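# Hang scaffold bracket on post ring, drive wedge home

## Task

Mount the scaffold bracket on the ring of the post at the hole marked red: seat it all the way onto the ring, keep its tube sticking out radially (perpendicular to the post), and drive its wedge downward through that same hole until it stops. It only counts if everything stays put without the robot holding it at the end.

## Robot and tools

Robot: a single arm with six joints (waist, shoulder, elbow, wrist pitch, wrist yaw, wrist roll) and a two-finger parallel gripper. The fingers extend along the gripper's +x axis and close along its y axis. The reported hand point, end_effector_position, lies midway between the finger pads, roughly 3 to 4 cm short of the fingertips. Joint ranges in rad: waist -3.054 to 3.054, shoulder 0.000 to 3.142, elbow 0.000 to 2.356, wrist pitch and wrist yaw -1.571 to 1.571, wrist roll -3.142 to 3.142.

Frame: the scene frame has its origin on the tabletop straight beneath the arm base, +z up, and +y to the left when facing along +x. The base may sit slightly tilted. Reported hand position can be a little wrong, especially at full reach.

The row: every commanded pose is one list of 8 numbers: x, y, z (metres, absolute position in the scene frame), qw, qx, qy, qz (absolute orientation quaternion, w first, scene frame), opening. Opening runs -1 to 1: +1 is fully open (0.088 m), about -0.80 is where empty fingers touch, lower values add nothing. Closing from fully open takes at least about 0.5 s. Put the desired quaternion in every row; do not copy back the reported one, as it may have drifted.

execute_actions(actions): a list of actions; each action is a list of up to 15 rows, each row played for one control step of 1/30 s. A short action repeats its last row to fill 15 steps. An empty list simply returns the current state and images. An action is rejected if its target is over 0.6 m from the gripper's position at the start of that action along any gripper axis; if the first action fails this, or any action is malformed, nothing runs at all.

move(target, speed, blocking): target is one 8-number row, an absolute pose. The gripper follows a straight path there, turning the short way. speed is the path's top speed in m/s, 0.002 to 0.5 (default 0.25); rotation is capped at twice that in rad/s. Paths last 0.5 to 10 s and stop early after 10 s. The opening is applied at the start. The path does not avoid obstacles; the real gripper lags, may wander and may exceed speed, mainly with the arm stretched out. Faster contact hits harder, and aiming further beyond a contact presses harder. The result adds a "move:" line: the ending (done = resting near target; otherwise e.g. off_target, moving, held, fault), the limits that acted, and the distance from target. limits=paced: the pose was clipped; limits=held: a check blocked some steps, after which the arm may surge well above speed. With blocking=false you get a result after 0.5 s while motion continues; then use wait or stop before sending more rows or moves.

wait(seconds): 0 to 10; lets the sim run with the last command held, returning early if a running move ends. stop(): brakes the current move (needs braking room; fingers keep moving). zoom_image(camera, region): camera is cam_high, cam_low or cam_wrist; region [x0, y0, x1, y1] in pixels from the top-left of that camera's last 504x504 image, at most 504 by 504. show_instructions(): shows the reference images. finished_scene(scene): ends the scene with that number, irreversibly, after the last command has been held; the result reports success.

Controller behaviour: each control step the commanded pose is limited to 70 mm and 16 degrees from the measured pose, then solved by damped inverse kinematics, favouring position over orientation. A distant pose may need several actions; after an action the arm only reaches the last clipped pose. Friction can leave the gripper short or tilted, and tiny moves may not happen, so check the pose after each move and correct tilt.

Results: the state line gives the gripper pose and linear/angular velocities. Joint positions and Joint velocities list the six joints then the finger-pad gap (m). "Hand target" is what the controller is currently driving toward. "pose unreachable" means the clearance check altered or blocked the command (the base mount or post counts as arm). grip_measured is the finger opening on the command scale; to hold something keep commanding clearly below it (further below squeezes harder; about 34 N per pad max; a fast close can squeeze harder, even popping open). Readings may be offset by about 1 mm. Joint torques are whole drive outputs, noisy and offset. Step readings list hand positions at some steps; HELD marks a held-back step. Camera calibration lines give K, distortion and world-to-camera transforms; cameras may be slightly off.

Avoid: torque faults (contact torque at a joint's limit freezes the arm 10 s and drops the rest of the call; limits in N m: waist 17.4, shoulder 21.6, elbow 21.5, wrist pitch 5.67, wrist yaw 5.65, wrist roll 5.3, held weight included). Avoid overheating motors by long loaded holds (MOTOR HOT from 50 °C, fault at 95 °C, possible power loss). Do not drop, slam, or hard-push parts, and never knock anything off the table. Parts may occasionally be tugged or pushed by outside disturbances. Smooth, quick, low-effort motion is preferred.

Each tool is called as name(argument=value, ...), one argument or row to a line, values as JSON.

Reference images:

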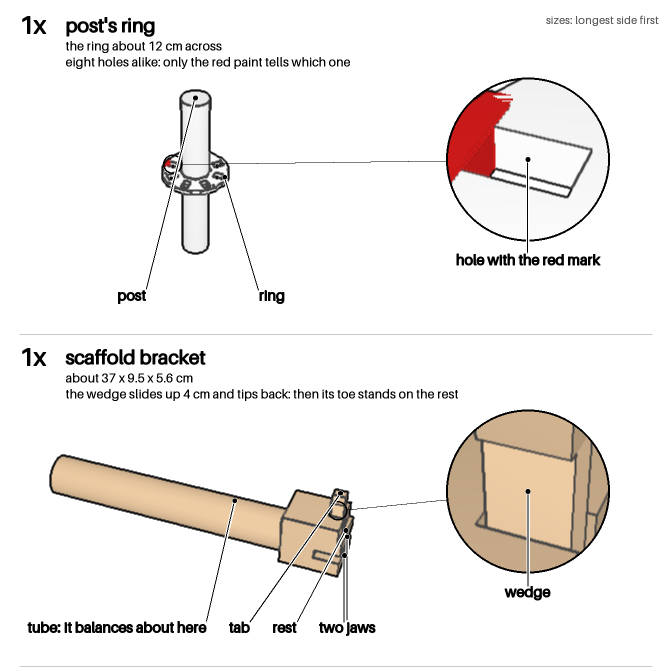

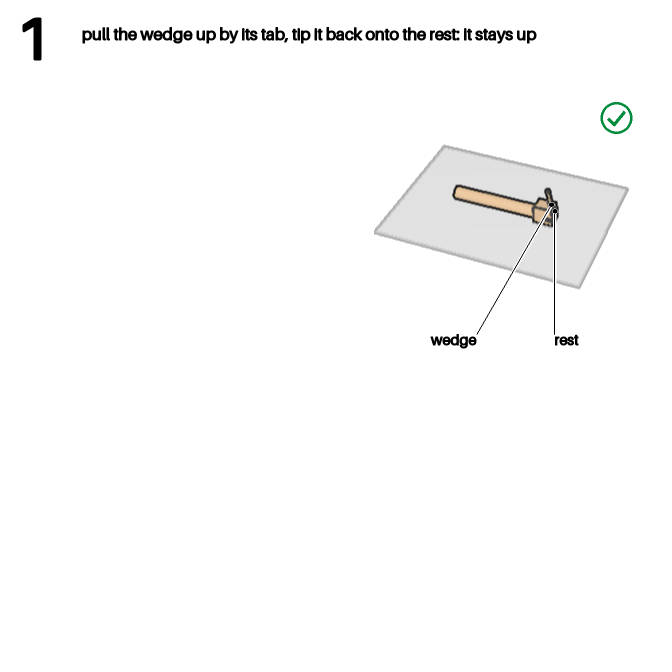

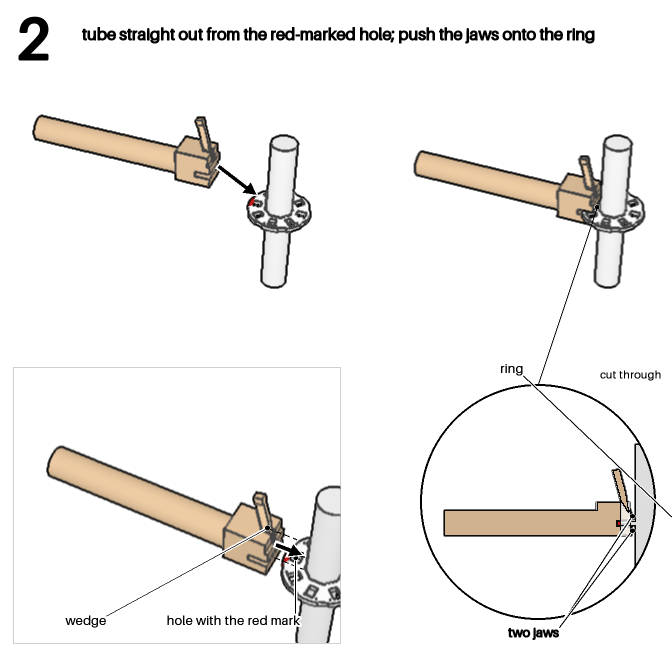

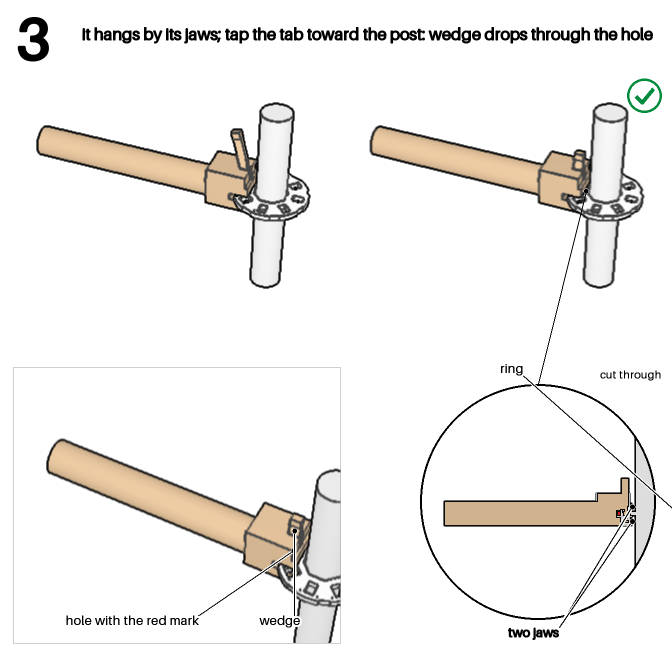

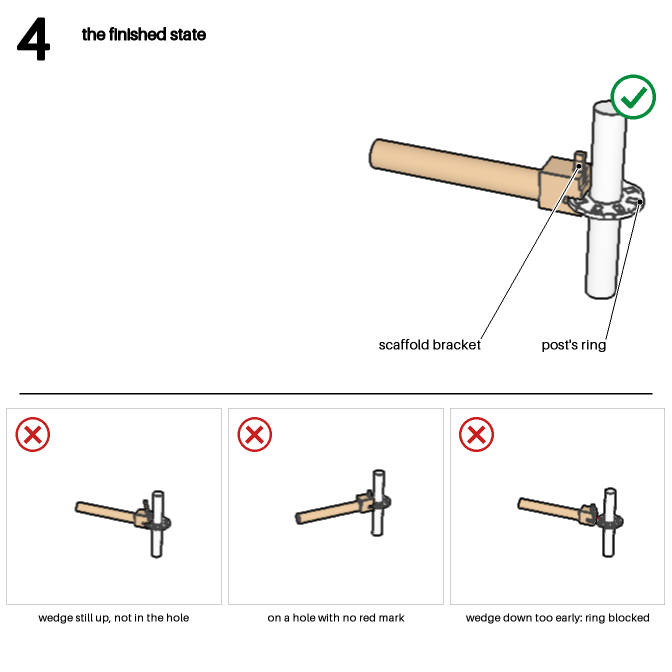

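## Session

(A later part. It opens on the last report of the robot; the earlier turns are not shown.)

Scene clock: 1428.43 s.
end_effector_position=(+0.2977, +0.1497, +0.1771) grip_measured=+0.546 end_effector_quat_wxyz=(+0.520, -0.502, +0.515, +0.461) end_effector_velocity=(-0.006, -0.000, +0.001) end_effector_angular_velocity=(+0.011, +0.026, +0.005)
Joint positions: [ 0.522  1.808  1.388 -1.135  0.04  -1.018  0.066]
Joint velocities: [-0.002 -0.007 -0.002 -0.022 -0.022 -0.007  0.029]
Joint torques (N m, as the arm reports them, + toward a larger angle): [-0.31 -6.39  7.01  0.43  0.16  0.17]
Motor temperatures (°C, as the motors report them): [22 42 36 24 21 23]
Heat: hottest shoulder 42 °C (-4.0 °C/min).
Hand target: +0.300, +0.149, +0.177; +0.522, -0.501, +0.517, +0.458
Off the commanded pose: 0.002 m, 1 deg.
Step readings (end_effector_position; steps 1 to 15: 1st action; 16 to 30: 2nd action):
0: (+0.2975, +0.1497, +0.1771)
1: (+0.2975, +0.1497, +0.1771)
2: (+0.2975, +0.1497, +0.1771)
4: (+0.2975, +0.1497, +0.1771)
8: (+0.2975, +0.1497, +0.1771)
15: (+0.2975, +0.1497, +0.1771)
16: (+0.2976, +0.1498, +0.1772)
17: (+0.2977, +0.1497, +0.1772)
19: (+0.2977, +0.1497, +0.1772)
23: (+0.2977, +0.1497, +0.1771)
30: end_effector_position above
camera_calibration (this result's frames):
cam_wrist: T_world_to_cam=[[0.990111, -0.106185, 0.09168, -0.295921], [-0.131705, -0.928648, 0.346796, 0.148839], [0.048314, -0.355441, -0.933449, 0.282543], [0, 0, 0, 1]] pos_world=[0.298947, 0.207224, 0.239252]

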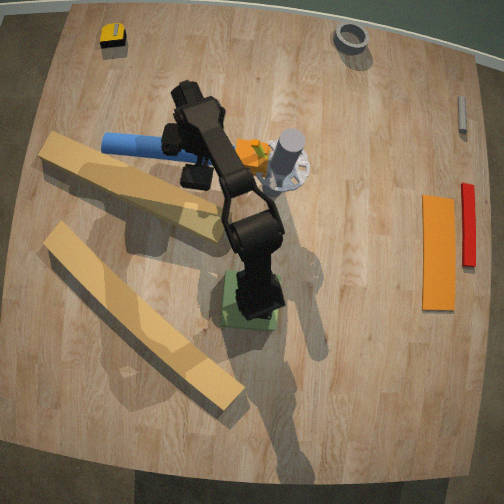

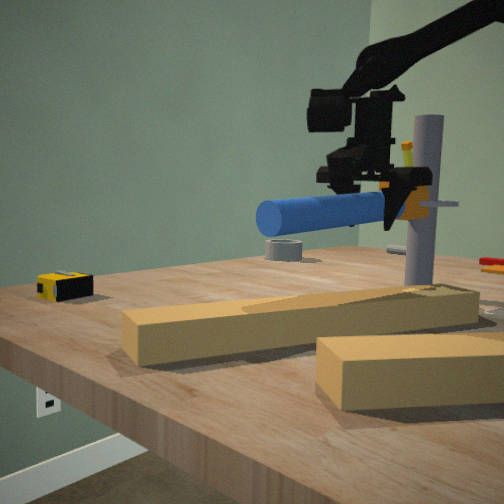

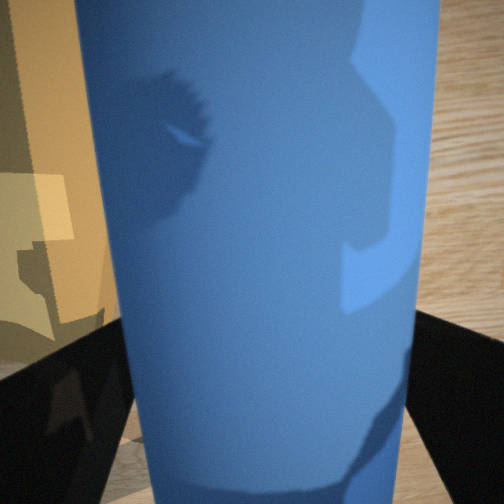

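move(
  target=[0.296, 0.148, 0.255, 0.5216, -0.5011, 0.5172, 0.4575, 0.6],
  speed=0.2,
)

move(
  target=[0.28, 0.086, 0.318, 0.5174, -0.6267, 0.5192, 0.2646, -0.85],
  speed=0.2,
)

zoom_image(
  camera="cam_low",
  region=[360, 100, 470, 230],
)

zoom_image(
  camera="cam_high",
  region=[90, 90, 320, 210],
)

Scene clock: 1537.83 s.
end_effector_position=(+0.2934, +0.1483, +0.2504) grip_measured=+0.600 end_effector_quat_wxyz=(+0.515, -0.500, +0.520, +0.462) end_effector_velocity=(-0.002, -0.003, +0.003) end_effector_angular_velocity=(-0.012, +0.008, +0.005)
Joint positions: [ 0.522  1.795  1.665 -1.439  0.041 -1.018  0.068]
Joint velocities: [-0.002 -0.002  0.007 -0.022  0.007 -0.007  0.   ]
Joint torques (N m, as the arm reports them, + toward a larger angle): [-0.32 -7.37  7.82  0.31  0.17  0.18]
Motor temperatures (°C, as the motors report them): [22 40 37 23 21 23]
Heat: hottest shoulder 40 °C (-1.0 °C/min).
Hand target: +0.296, +0.148, +0.255; +0.522, -0.501, +0.517, +0.457
Off the commanded pose: 0.005 m, 1 deg.
move: done
camera_calibration (this result's frames):
cam_wrist: T_world_to_cam=[[0.991095, -0.106529, 0.0798834, -0.295841], [-0.128148, -0.926063, 0.354945, 0.118096], [0.0361649, -0.362022, -0.931468, 0.354792], [0, 0, 0, 1]] pos_world=[0.295509, 0.206291, 0.312192]

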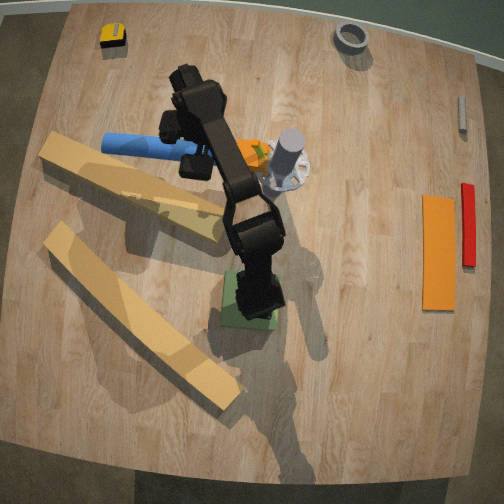

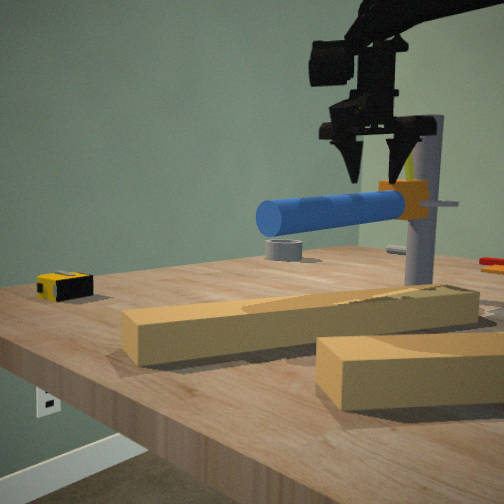

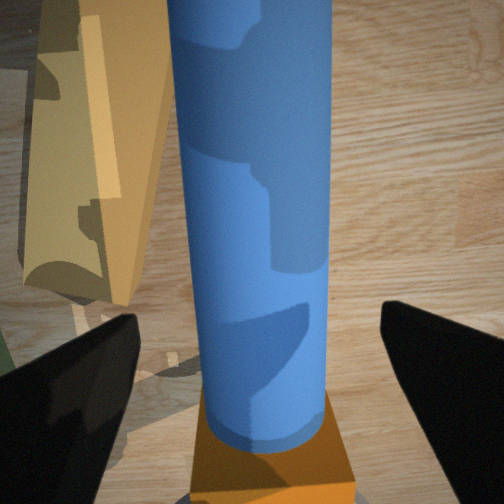

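Scene clock: 1539.40 s.
end_effector_position=(+0.2825, +0.0875, +0.3171) grip_measured=-0.784 end_effector_quat_wxyz=(-0.518, +0.626, -0.519, -0.268) end_effector_velocity=(-0.005, -0.005, -0.001) end_effector_angular_velocity=(-0.022, +0.022, +0.003)
Joint positions: [ 0.574  1.601  1.638 -1.515  0.49  -0.915  0.001]
Joint velocities: [-0.002 -0.007 -0.012 -0.022  0.007 -0.007 -0.   ]
Joint torques (N m, as the arm reports them, + toward a larger angle): [ 0.15 -7.13  5.08  0.53  0.58  0.17]
Motor temperatures (°C, as the motors report them): [22 40 36 23 21 23]
Heat: hottest shoulder 40 °C (-1.0 °C/min).
Hand target: +0.280, +0.086, +0.318; -0.518, +0.627, -0.519, -0.265
Off the commanded pose: 0.003 m, 0 deg.
move: done
camera_calibration (this result's frames):
cam_wrist: T_world_to_cam=[[0.903286, -0.0915374, 0.41916, -0.380907], [-0.337747, -0.75419, 0.563139, 0.0149264], [0.264578, -0.650245, -0.712165, 0.28643], [0, 0, 0, 1]] pos_world=[0.273326, 0.16264, 0.355241]

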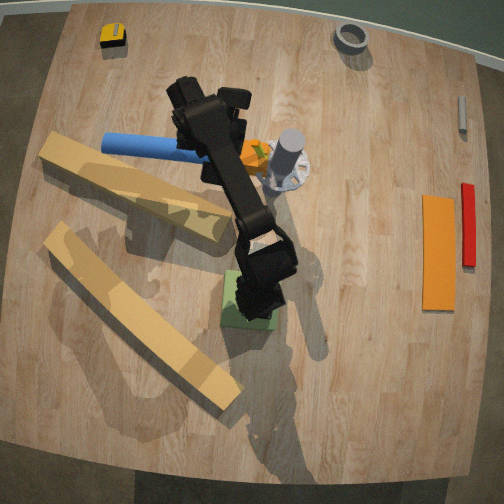

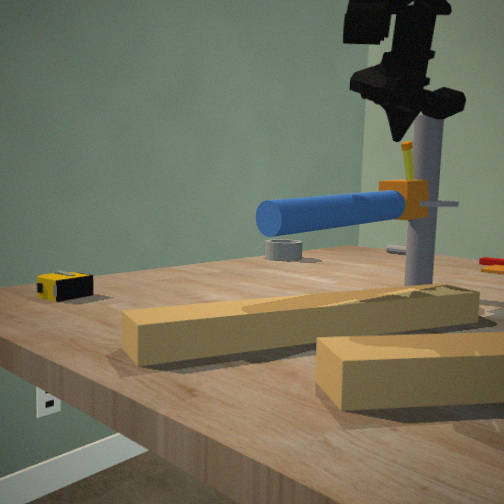

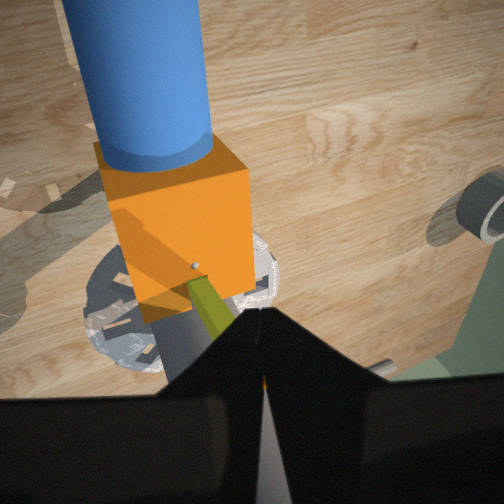

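Region (360, 100, 470, 230) of cam_low's 504x504 image, scaled by 3.877, with more detail than that image has; it fills the left 426 columns of this view, and the rest is white.

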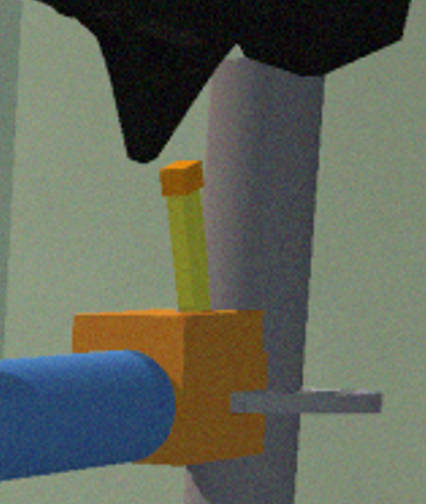

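Region (90, 90, 320, 210) of cam_high's 504x504 image, scaled by 2.191, with more detail than that image has; it fills the top 263 rows of this view, and the rest is white.

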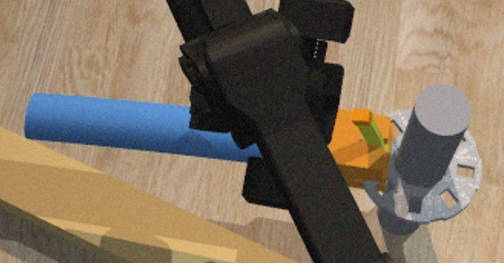

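execute_actions(
  actions=[],
)

Scene clock: 1578.43 s.
end_effector_position=(+0.2823, +0.0874, +0.3170) grip_measured=-0.784 end_effector_quat_wxyz=(-0.517, +0.626, -0.519, -0.267) end_effector_velocity=(-0.004, -0.002, -0.002) end_effector_angular_velocity=(-0.010, +0.030, +0.004)
Joint positions: [ 0.574  1.601  1.637 -1.516  0.491 -0.915  0.001]
Joint velocities: [-0.002  0.002 -0.002 -0.022 -0.007 -0.007 -0.   ]
Joint torques (N m, as the arm reports them, + toward a larger angle): [ 0.22 -6.98  4.92  0.5   0.52  0.18]
Motor temperatures (°C, as the motors report them): [22 41 34 23 21 23]
Heat: hottest shoulder 41 °C (+1.0 °C/min).
Hand target: +0.280, +0.086, +0.318; -0.518, +0.627, -0.519, -0.265
Off the commanded pose: 0.003 m, 0 deg.
camera_calibration (this result's frames):
cam_wrist: T_world_to_cam=[[0.903338, -0.0911821, 0.419125, -0.380766], [-0.337698, -0.753657, 0.56388, 0.0145262], [0.264461, -0.650912, -0.7116, 0.286291], [0, 0, 0, 1]] pos_world=[0.273153, 0.162579, 0.355122]

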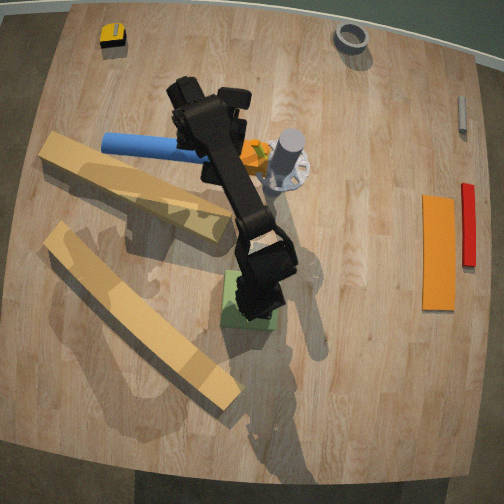

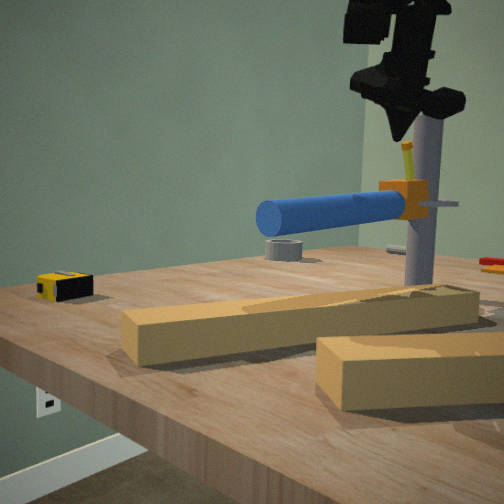

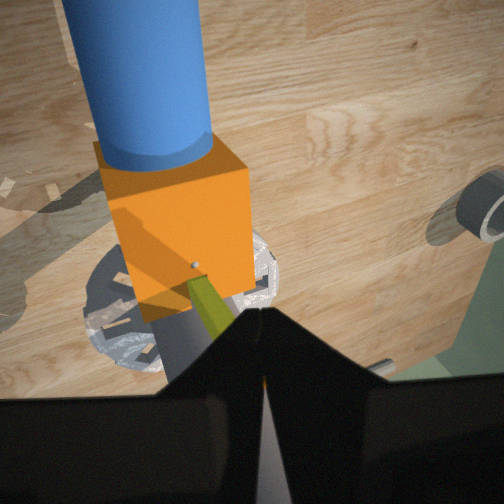

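zoom_image(
  camera="cam_low",
  region=[350, 90, 480, 220],
)

zoom_image(
  camera="cam_high",
  region=[200, 100, 330, 230],
)

Region (350, 90, 480, 220) of cam_low's 504x504 image, scaled by 3.877, with more detail than that image has.

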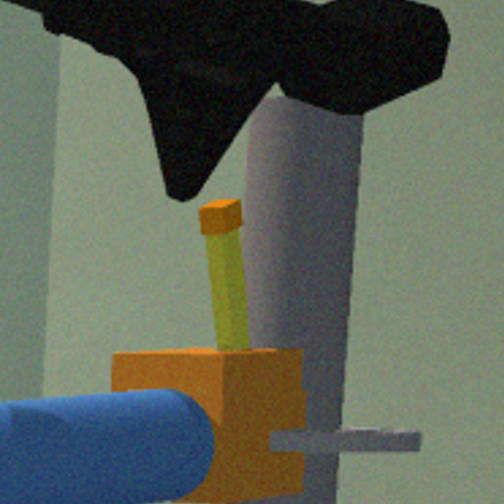

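Region (200, 100, 330, 230) of cam_high's 504x504 image, scaled by 3.877, with more detail than that image has.

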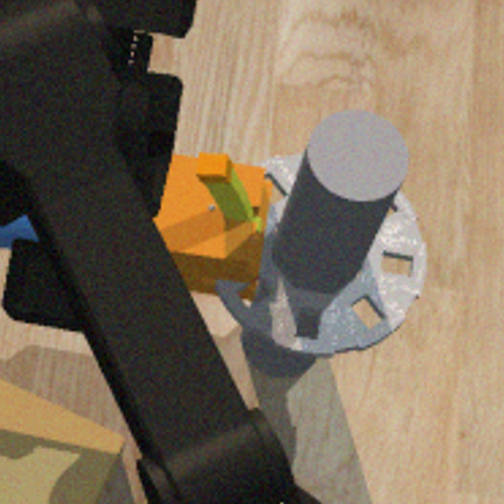

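move(
  target=[0.278, 0.084, 0.309, 0.5174, -0.6267, 0.5192, 0.2646, -0.85],
  speed=0.03,
)

Scene clock: 1618.77 s.
end_effector_position=(+0.2800, +0.0859, +0.3081) grip_measured=-0.784 end_effector_quat_wxyz=(-0.516, +0.626, -0.520, -0.268) end_effector_velocity=(-0.004, -0.002, -0.002) end_effector_angular_velocity=(-0.002, +0.017, +0.004)
Joint positions: [ 0.574  1.585  1.584 -1.483  0.491 -0.915  0.001]
Joint velocities: [-0.002 -0.007 -0.012 -0.007 -0.007 -0.007 -0.   ]
Joint torques (N m, as the arm reports them, + toward a larger angle): [ 0.01 -7.06  4.88  0.73  0.53  0.1 ]
Motor temperatures (°C, as the motors report them): [22 41 33 23 21 23]
Heat: hottest shoulder 41 °C (+0.0 °C/min).
Hand target: +0.278, +0.084, +0.309; -0.517, +0.627, -0.519, -0.265
Off the commanded pose: 0.003 m, 0 deg.
move: done
camera_calibration (this result's frames):
cam_wrist: T_world_to_cam=[[0.90476, -0.0902396, 0.416252, -0.374699], [-0.335832, -0.752239, 0.566881, 0.0160339], [0.261966, -0.652682, -0.710901, 0.280196], [0, 0, 0, 1]] pos_world=[0.270995, 0.161128, 0.346072]

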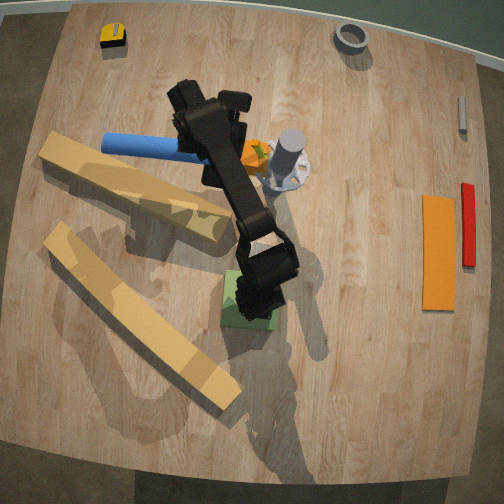

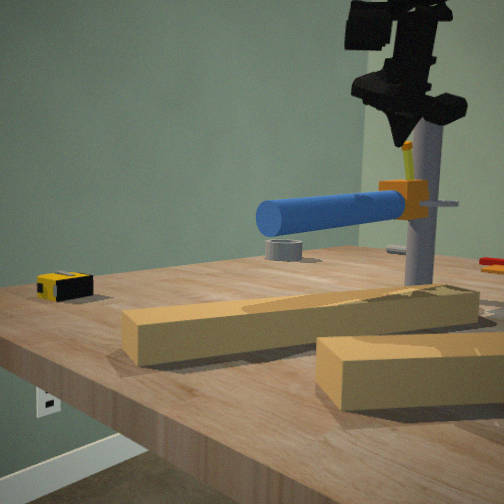

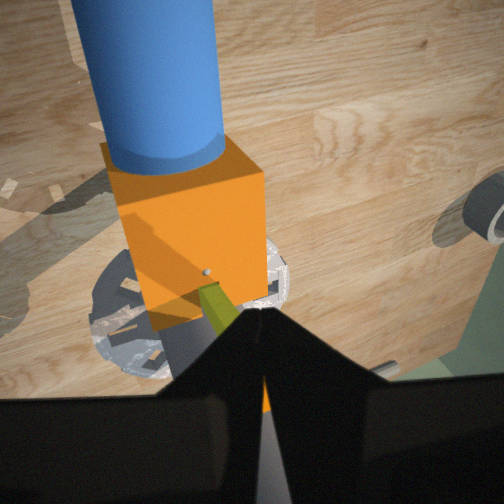

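zoom_image(
  camera="cam_low",
  region=[350, 90, 480, 220],
)

Region (350, 90, 480, 220) of cam_low's 504x504 image, scaled by 3.877, with more detail than that image has.

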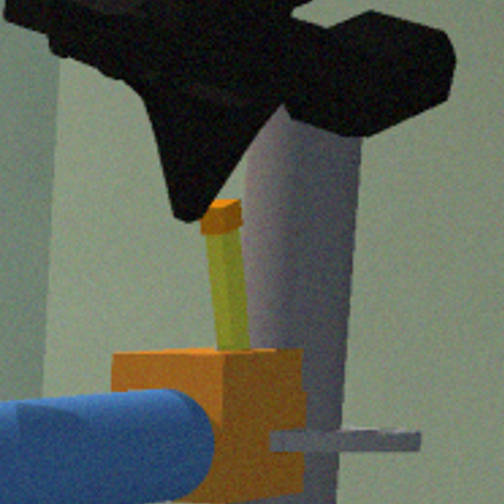

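move(
  target=[0.2762, 0.062, 0.309, 0.5174, -0.6267, 0.5192, 0.2646, -0.85],
  speed=0.025,
)

zoom_image(
  camera="cam_low",
  region=[350, 90, 480, 220],
)

Scene clock: 1637.87 s.
end_effector_position=(+0.2784, +0.0640, +0.3095) grip_measured=-0.784 end_effector_quat_wxyz=(-0.518, +0.627, -0.519, -0.263) end_effector_velocity=(-0.003, -0.001, -0.001) end_effector_angular_velocity=(+0.001, +0.013, +0.005)
Joint positions: [ 0.509  1.527  1.53  -1.446  0.491 -0.985  0.001]
Joint velocities: [-0.002 -0.007 -0.007 -0.007 -0.007 -0.007 -0.   ]
Joint torques (N m, as the arm reports them, + toward a larger angle): [-0.35 -6.68  4.81  0.79  0.17 -0.17]
Motor temperatures (°C, as the motors report them): [22 41 33 23 21 23]
Heat: hottest shoulder 41 °C (+0.0 °C/min).
Hand target: +0.276, +0.062, +0.309; -0.517, +0.627, -0.519, -0.265
Off the commanded pose: 0.003 m, 0 deg.
move: done
camera_calibration (this result's frames):
cam_wrist: T_world_to_cam=[[0.900614, -0.092149, 0.424738, -0.377116], [-0.3435, -0.749648, 0.565716, 0.000600324], [0.266274, -0.65539, -0.706797, 0.265035], [0, 0, 0, 1]] pos_world=[0.26927, 0.1394, 0.347162]

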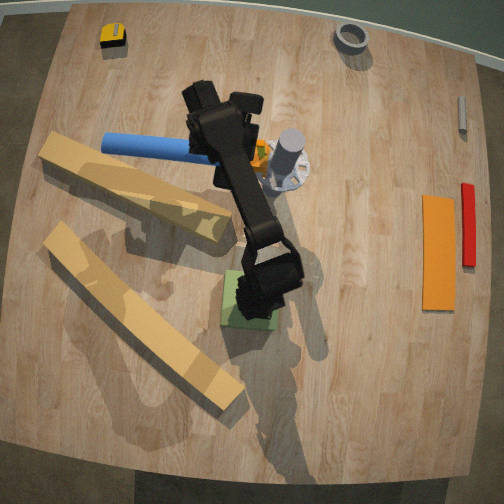

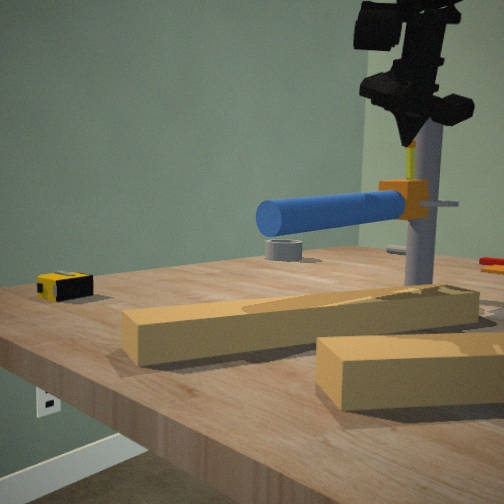

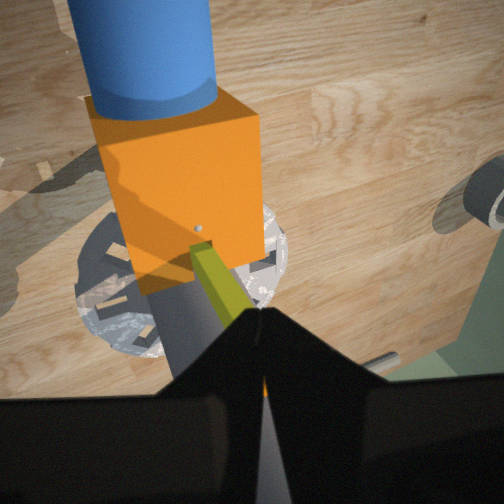

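Region (350, 90, 480, 220) of cam_low's 504x504 image, scaled by 3.877, with more detail than that image has.

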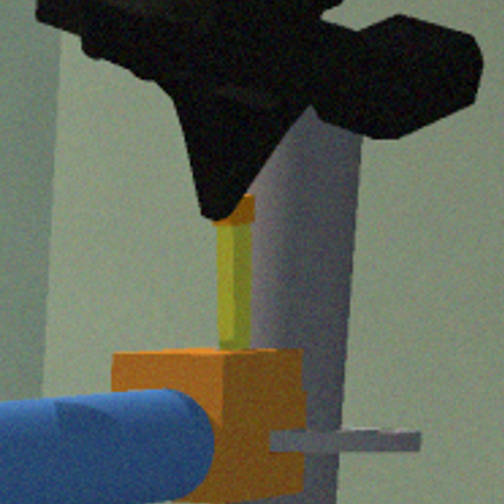

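move(
  target=[0.2755, 0.053, 0.309, 0.5174, -0.6267, 0.5192, 0.2646, -0.85],
  speed=0.02,
)

zoom_image(
  camera="cam_low",
  region=[350, 90, 480, 220],
)

Scene clock: 1647.70 s.
end_effector_position=(+0.2778, +0.0544, +0.3092) grip_measured=-0.784 end_effector_quat_wxyz=(-0.517, +0.627, -0.520, -0.263) end_effector_velocity=(-0.003, -0.001, -0.002) end_effector_angular_velocity=(+0.004, +0.011, -0.008)
Joint positions: [ 0.477  1.507  1.508 -1.43   0.489 -1.02   0.001]
Joint velocities: [-0.002 -0.002 -0.007 -0.007 -0.007  0.007 -0.   ]
Joint torques (N m, as the arm reports them, + toward a larger angle): [-0.21 -6.54  4.97  0.86  0.1  -0.15]
Motor temperatures (°C, as the motors report them): [22 40 33 24 21 23]
Heat: hottest shoulder 40 °C (-1.0 °C/min).
Hand target: +0.275, +0.053, +0.309; -0.517, +0.627, -0.519, -0.264
Off the commanded pose: 0.003 m, 0 deg.
move: done
camera_calibration (this result's frames):
cam_wrist: T_world_to_cam=[[0.900971, -0.0919874, 0.424016, -0.37721], [-0.343646, -0.747893, 0.567947, -0.00740799], [0.264875, -0.657415, -0.705441, 0.258782], [0, 0, 0, 1]] pos_world=[0.268764, 0.129888, 0.346706]

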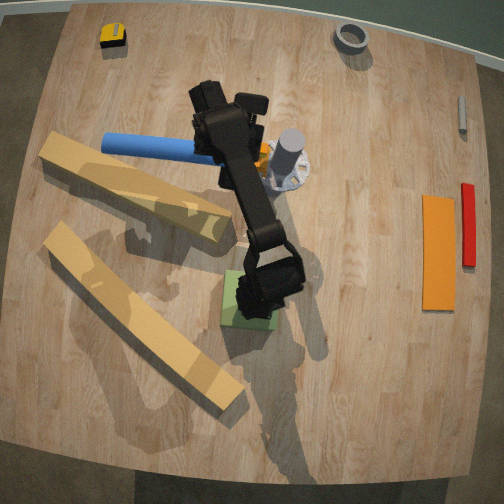

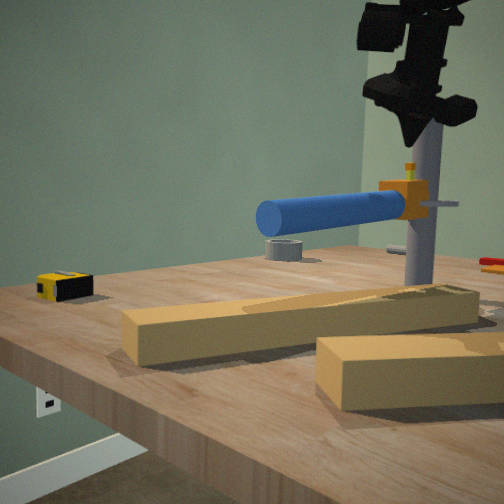

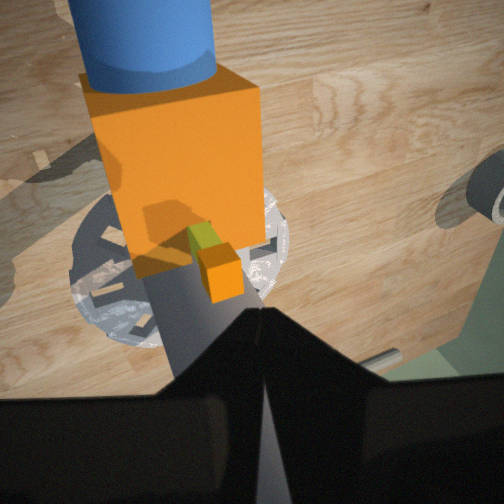

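Region (350, 90, 480, 220) of cam_low's 504x504 image, scaled by 3.877, with more detail than that image has.

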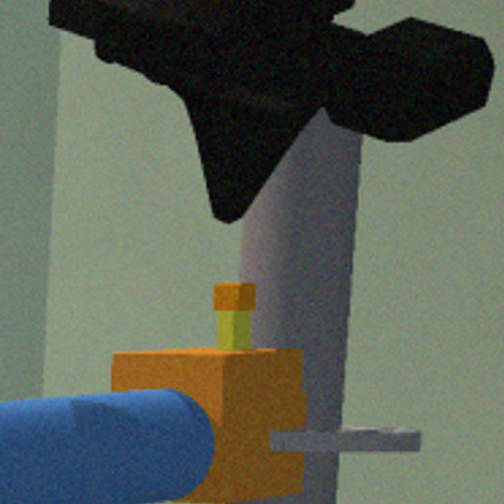

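zoom_image(
  camera="cam_wrist",
  region=[130, 190, 310, 370],
)

Region (130, 190, 310, 370) of cam_wrist's 504x504 image, scaled by 2.800, with more detail than that image has.

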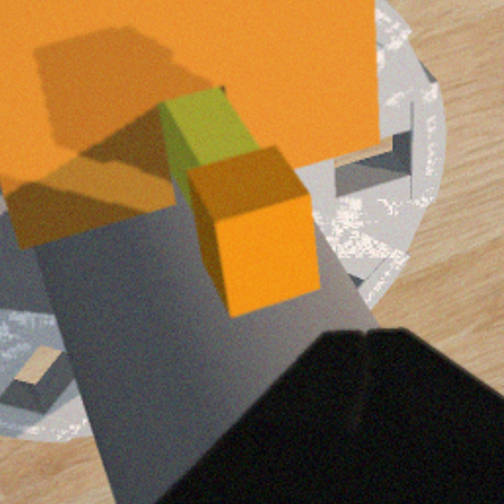

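move(
  target=[0.2772, 0.0405, 0.293, 0.5174, -0.6267, 0.5192, 0.2646, -0.85],
  speed=0.05,
)

zoom_image(
  camera="cam_low",
  region=[350, 100, 480, 230],
)

Scene clock: 1699.73 s.
end_effector_position=(+0.2794, +0.0418, +0.2932) grip_measured=-0.784 end_effector_quat_wxyz=(-0.516, +0.627, -0.521, -0.263) end_effector_velocity=(-0.001, -0.002, -0.002) end_effector_angular_velocity=(+0.005, +0.003, +0.000)
Joint positions: [ 0.43   1.475  1.413 -1.344  0.481 -1.072  0.001]
Joint velocities: [-0.007 -0.007 -0.012  0.007 -0.007 -0.007 -0.   ]
Joint torques (N m, as the arm reports them, + toward a larger angle): [-0.35 -6.29  5.23  0.84  0.12 -0.14]
Motor temperatures (°C, as the motors report them): [22 40 32 24 21 23]
Heat: hottest shoulder 40 °C (-1.0 °C/min).
Hand target: +0.277, +0.041, +0.293; -0.517, +0.627, -0.519, -0.265
Off the commanded pose: 0.003 m, 0 deg.
move: done
camera_calibration (this result's frames):
cam_wrist: T_world_to_cam=[[0.901532, -0.0920583, 0.422806, -0.372906], [-0.342975, -0.747783, 0.568496, -0.00755811], [0.263833, -0.65753, -0.705725, 0.239141], [0, 0, 0, 1]] pos_world=[0.270501, 0.117262, 0.330732]

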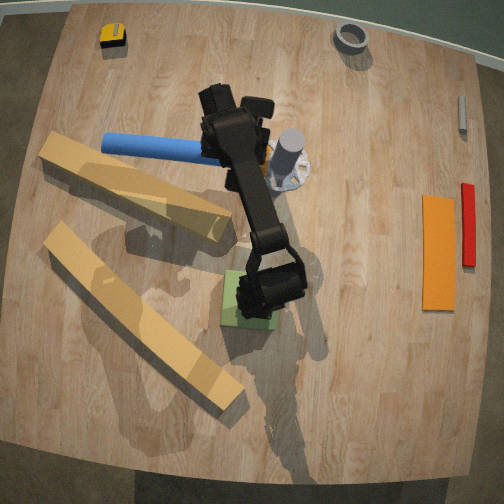

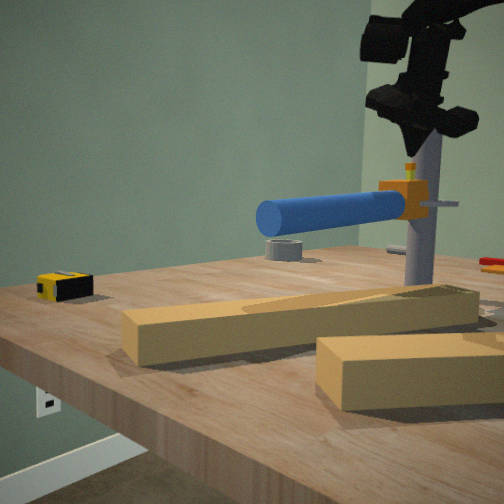

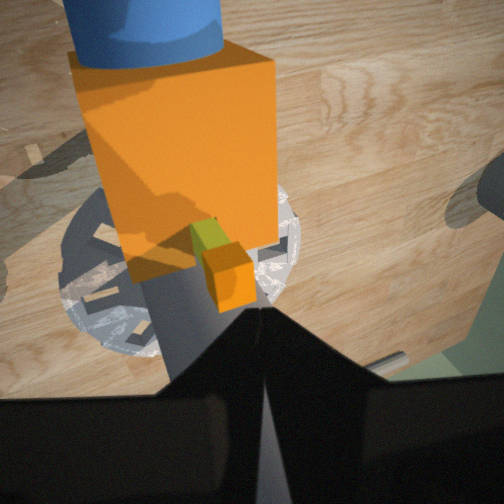

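Region (350, 100, 480, 230) of cam_low's 504x504 image, scaled by 3.877, with more detail than that image has.

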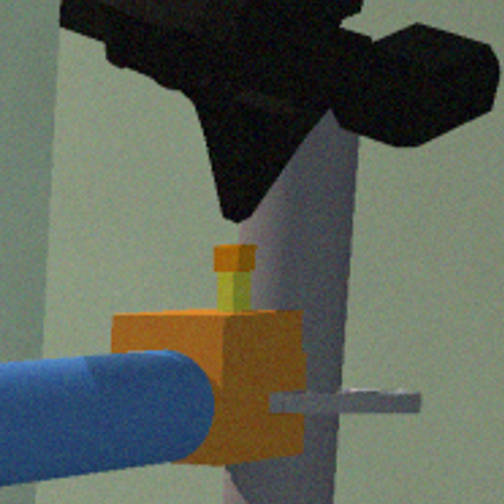

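move(
  target=[0.2772, 0.0405, 0.277, 0.5174, -0.6267, 0.5192, 0.2646, -0.85],
  speed=0.015,
)

zoom_image(
  camera="cam_low",
  region=[350, 100, 480, 230],
)

Scene clock: 1711.43 s.
end_effector_position=(+0.2797, +0.0417, +0.2823) grip_measured=-0.784 end_effector_quat_wxyz=(-0.522, +0.628, -0.515, -0.260) end_effector_velocity=(-0.001, -0.000, -0.002) end_effector_angular_velocity=(+0.010, -0.002, -0.007)
Joint positions: [ 0.43   1.456  1.349 -1.282  0.481 -1.073  0.001]
Joint velocities: [-0.002 -0.007 -0.012  0.007 -0.007  0.007 -0.   ]
Joint torques (N m, as the arm reports them, + toward a larger angle): [-0.25 -5.26  4.12  1.02  0.1  -0.1 ]
Motor temperatures (°C, as the motors report them): [22 39 32 24 21 23]
Heat: hottest shoulder 39 °C (-1.0 °C/min).
Hand target: +0.277, +0.041, +0.277; -0.517, +0.627, -0.519, -0.265
Off the commanded pose: 0.006 m, 1 deg.
move: done
camera_calibration (this result's frames):
cam_wrist: T_world_to_cam=[[0.894884, -0.0940953, 0.436267, -0.37041], [-0.351133, -0.751819, 0.558099, 0.00411028], [0.275479, -0.652622, -0.70583, 0.227834], [0, 0, 0, 1]] pos_world=[0.270153, 0.116926, 0.320116]

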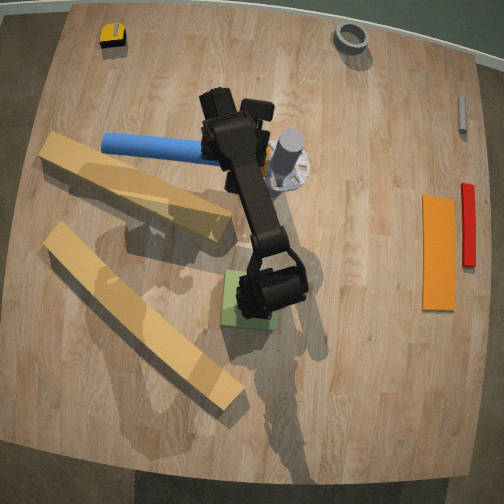

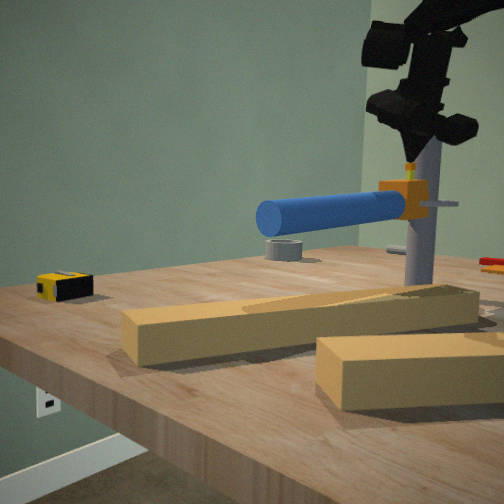

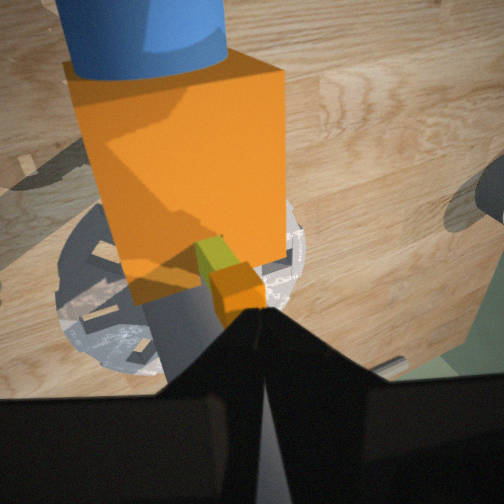

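Region (350, 100, 480, 230) of cam_low's 504x504 image, scaled by 3.877, with more detail than that image has.

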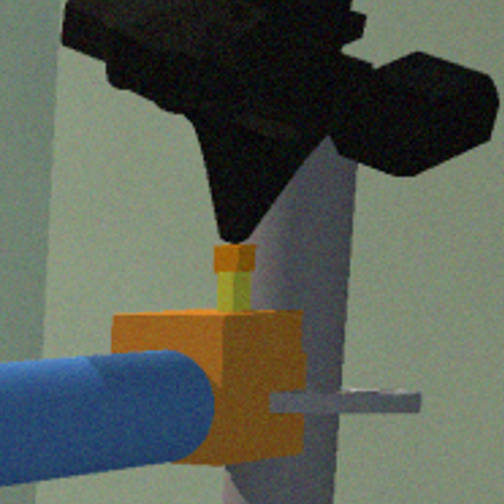

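move(
  target=[0.2772, 0.0405, 0.267, 0.5174, -0.6267, 0.5192, 0.2646, -0.85],
  speed=0.015,
)

zoom_image(
  camera="cam_low",
  region=[350, 100, 480, 230],
)

Scene clock: 1724.13 s.
end_effector_position=(+0.2792, +0.0413, +0.2799) grip_measured=-0.784 end_effector_quat_wxyz=(-0.530, +0.629, -0.509, -0.255) end_effector_velocity=(+0.001, -0.003, +0.002) end_effector_angular_velocity=(-0.004, -0.011, -0.002)
Joint positions: [ 0.43   1.436  1.319 -1.25   0.483 -1.073  0.001]
Joint velocities: [-0.007 -0.007 -0.002  0.007  0.007 -0.007 -0.   ]
Joint torques (N m, as the arm reports them, + toward a larger angle): [-0.25 -3.36  2.71  1.39  0.05 -0.05]
Motor temperatures (°C, as the motors report them): [22 39 32 24 21 23]
Heat: hottest shoulder 39 °C (-1.0 °C/min).
Hand target: +0.277, +0.040, +0.267; -0.517, +0.627, -0.519, -0.265
Off the commanded pose: 0.013 m, 2 deg.
move: off_target
camera_calibration (this result's frames):
cam_wrist: T_world_to_cam=[[0.88556, -0.0966585, 0.454358, -0.371326], [-0.362568, -0.755279, 0.545984, 0.0116215], [0.290393, -0.648237, -0.70389, 0.221136], [0, 0, 0, 1]] pos_world=[0.268828, 0.116234, 0.318025]

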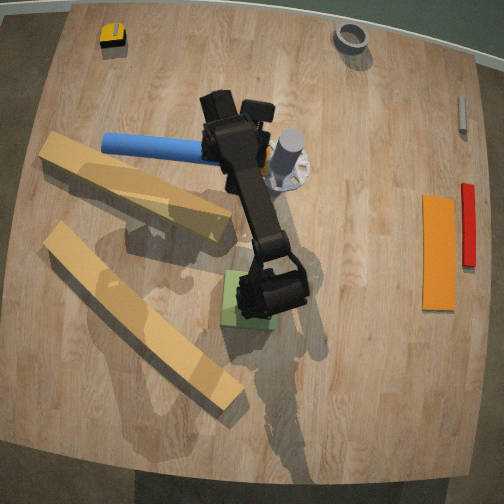

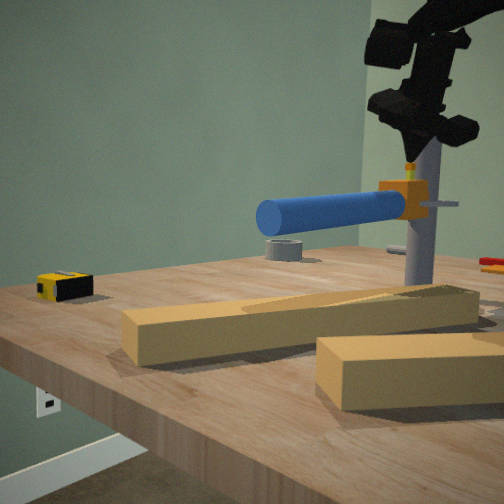

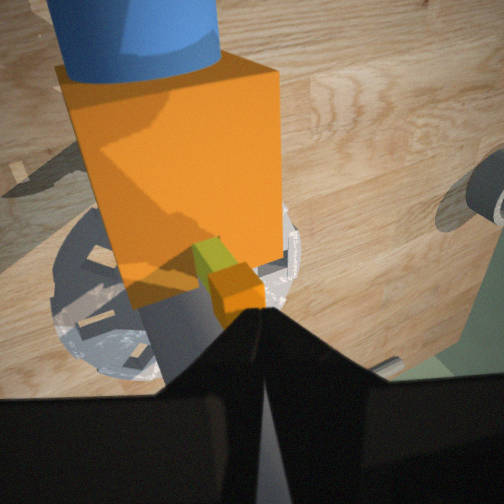

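Region (350, 100, 480, 230) of cam_low's 504x504 image, scaled by 3.877, with more detail than that image has.

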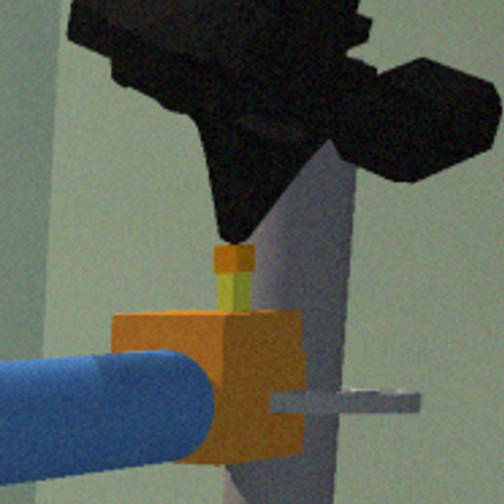

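zoom_image(
  camera="cam_low",
  region=[370, 150, 450, 230],
)

Region (370, 150, 450, 230) of cam_low's 504x504 image, scaled by 6.300, with more detail than that image has.

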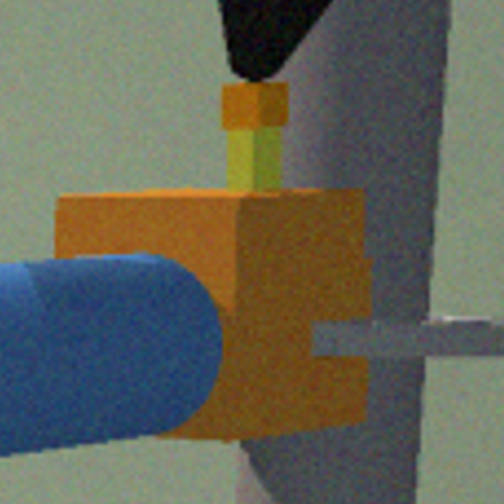

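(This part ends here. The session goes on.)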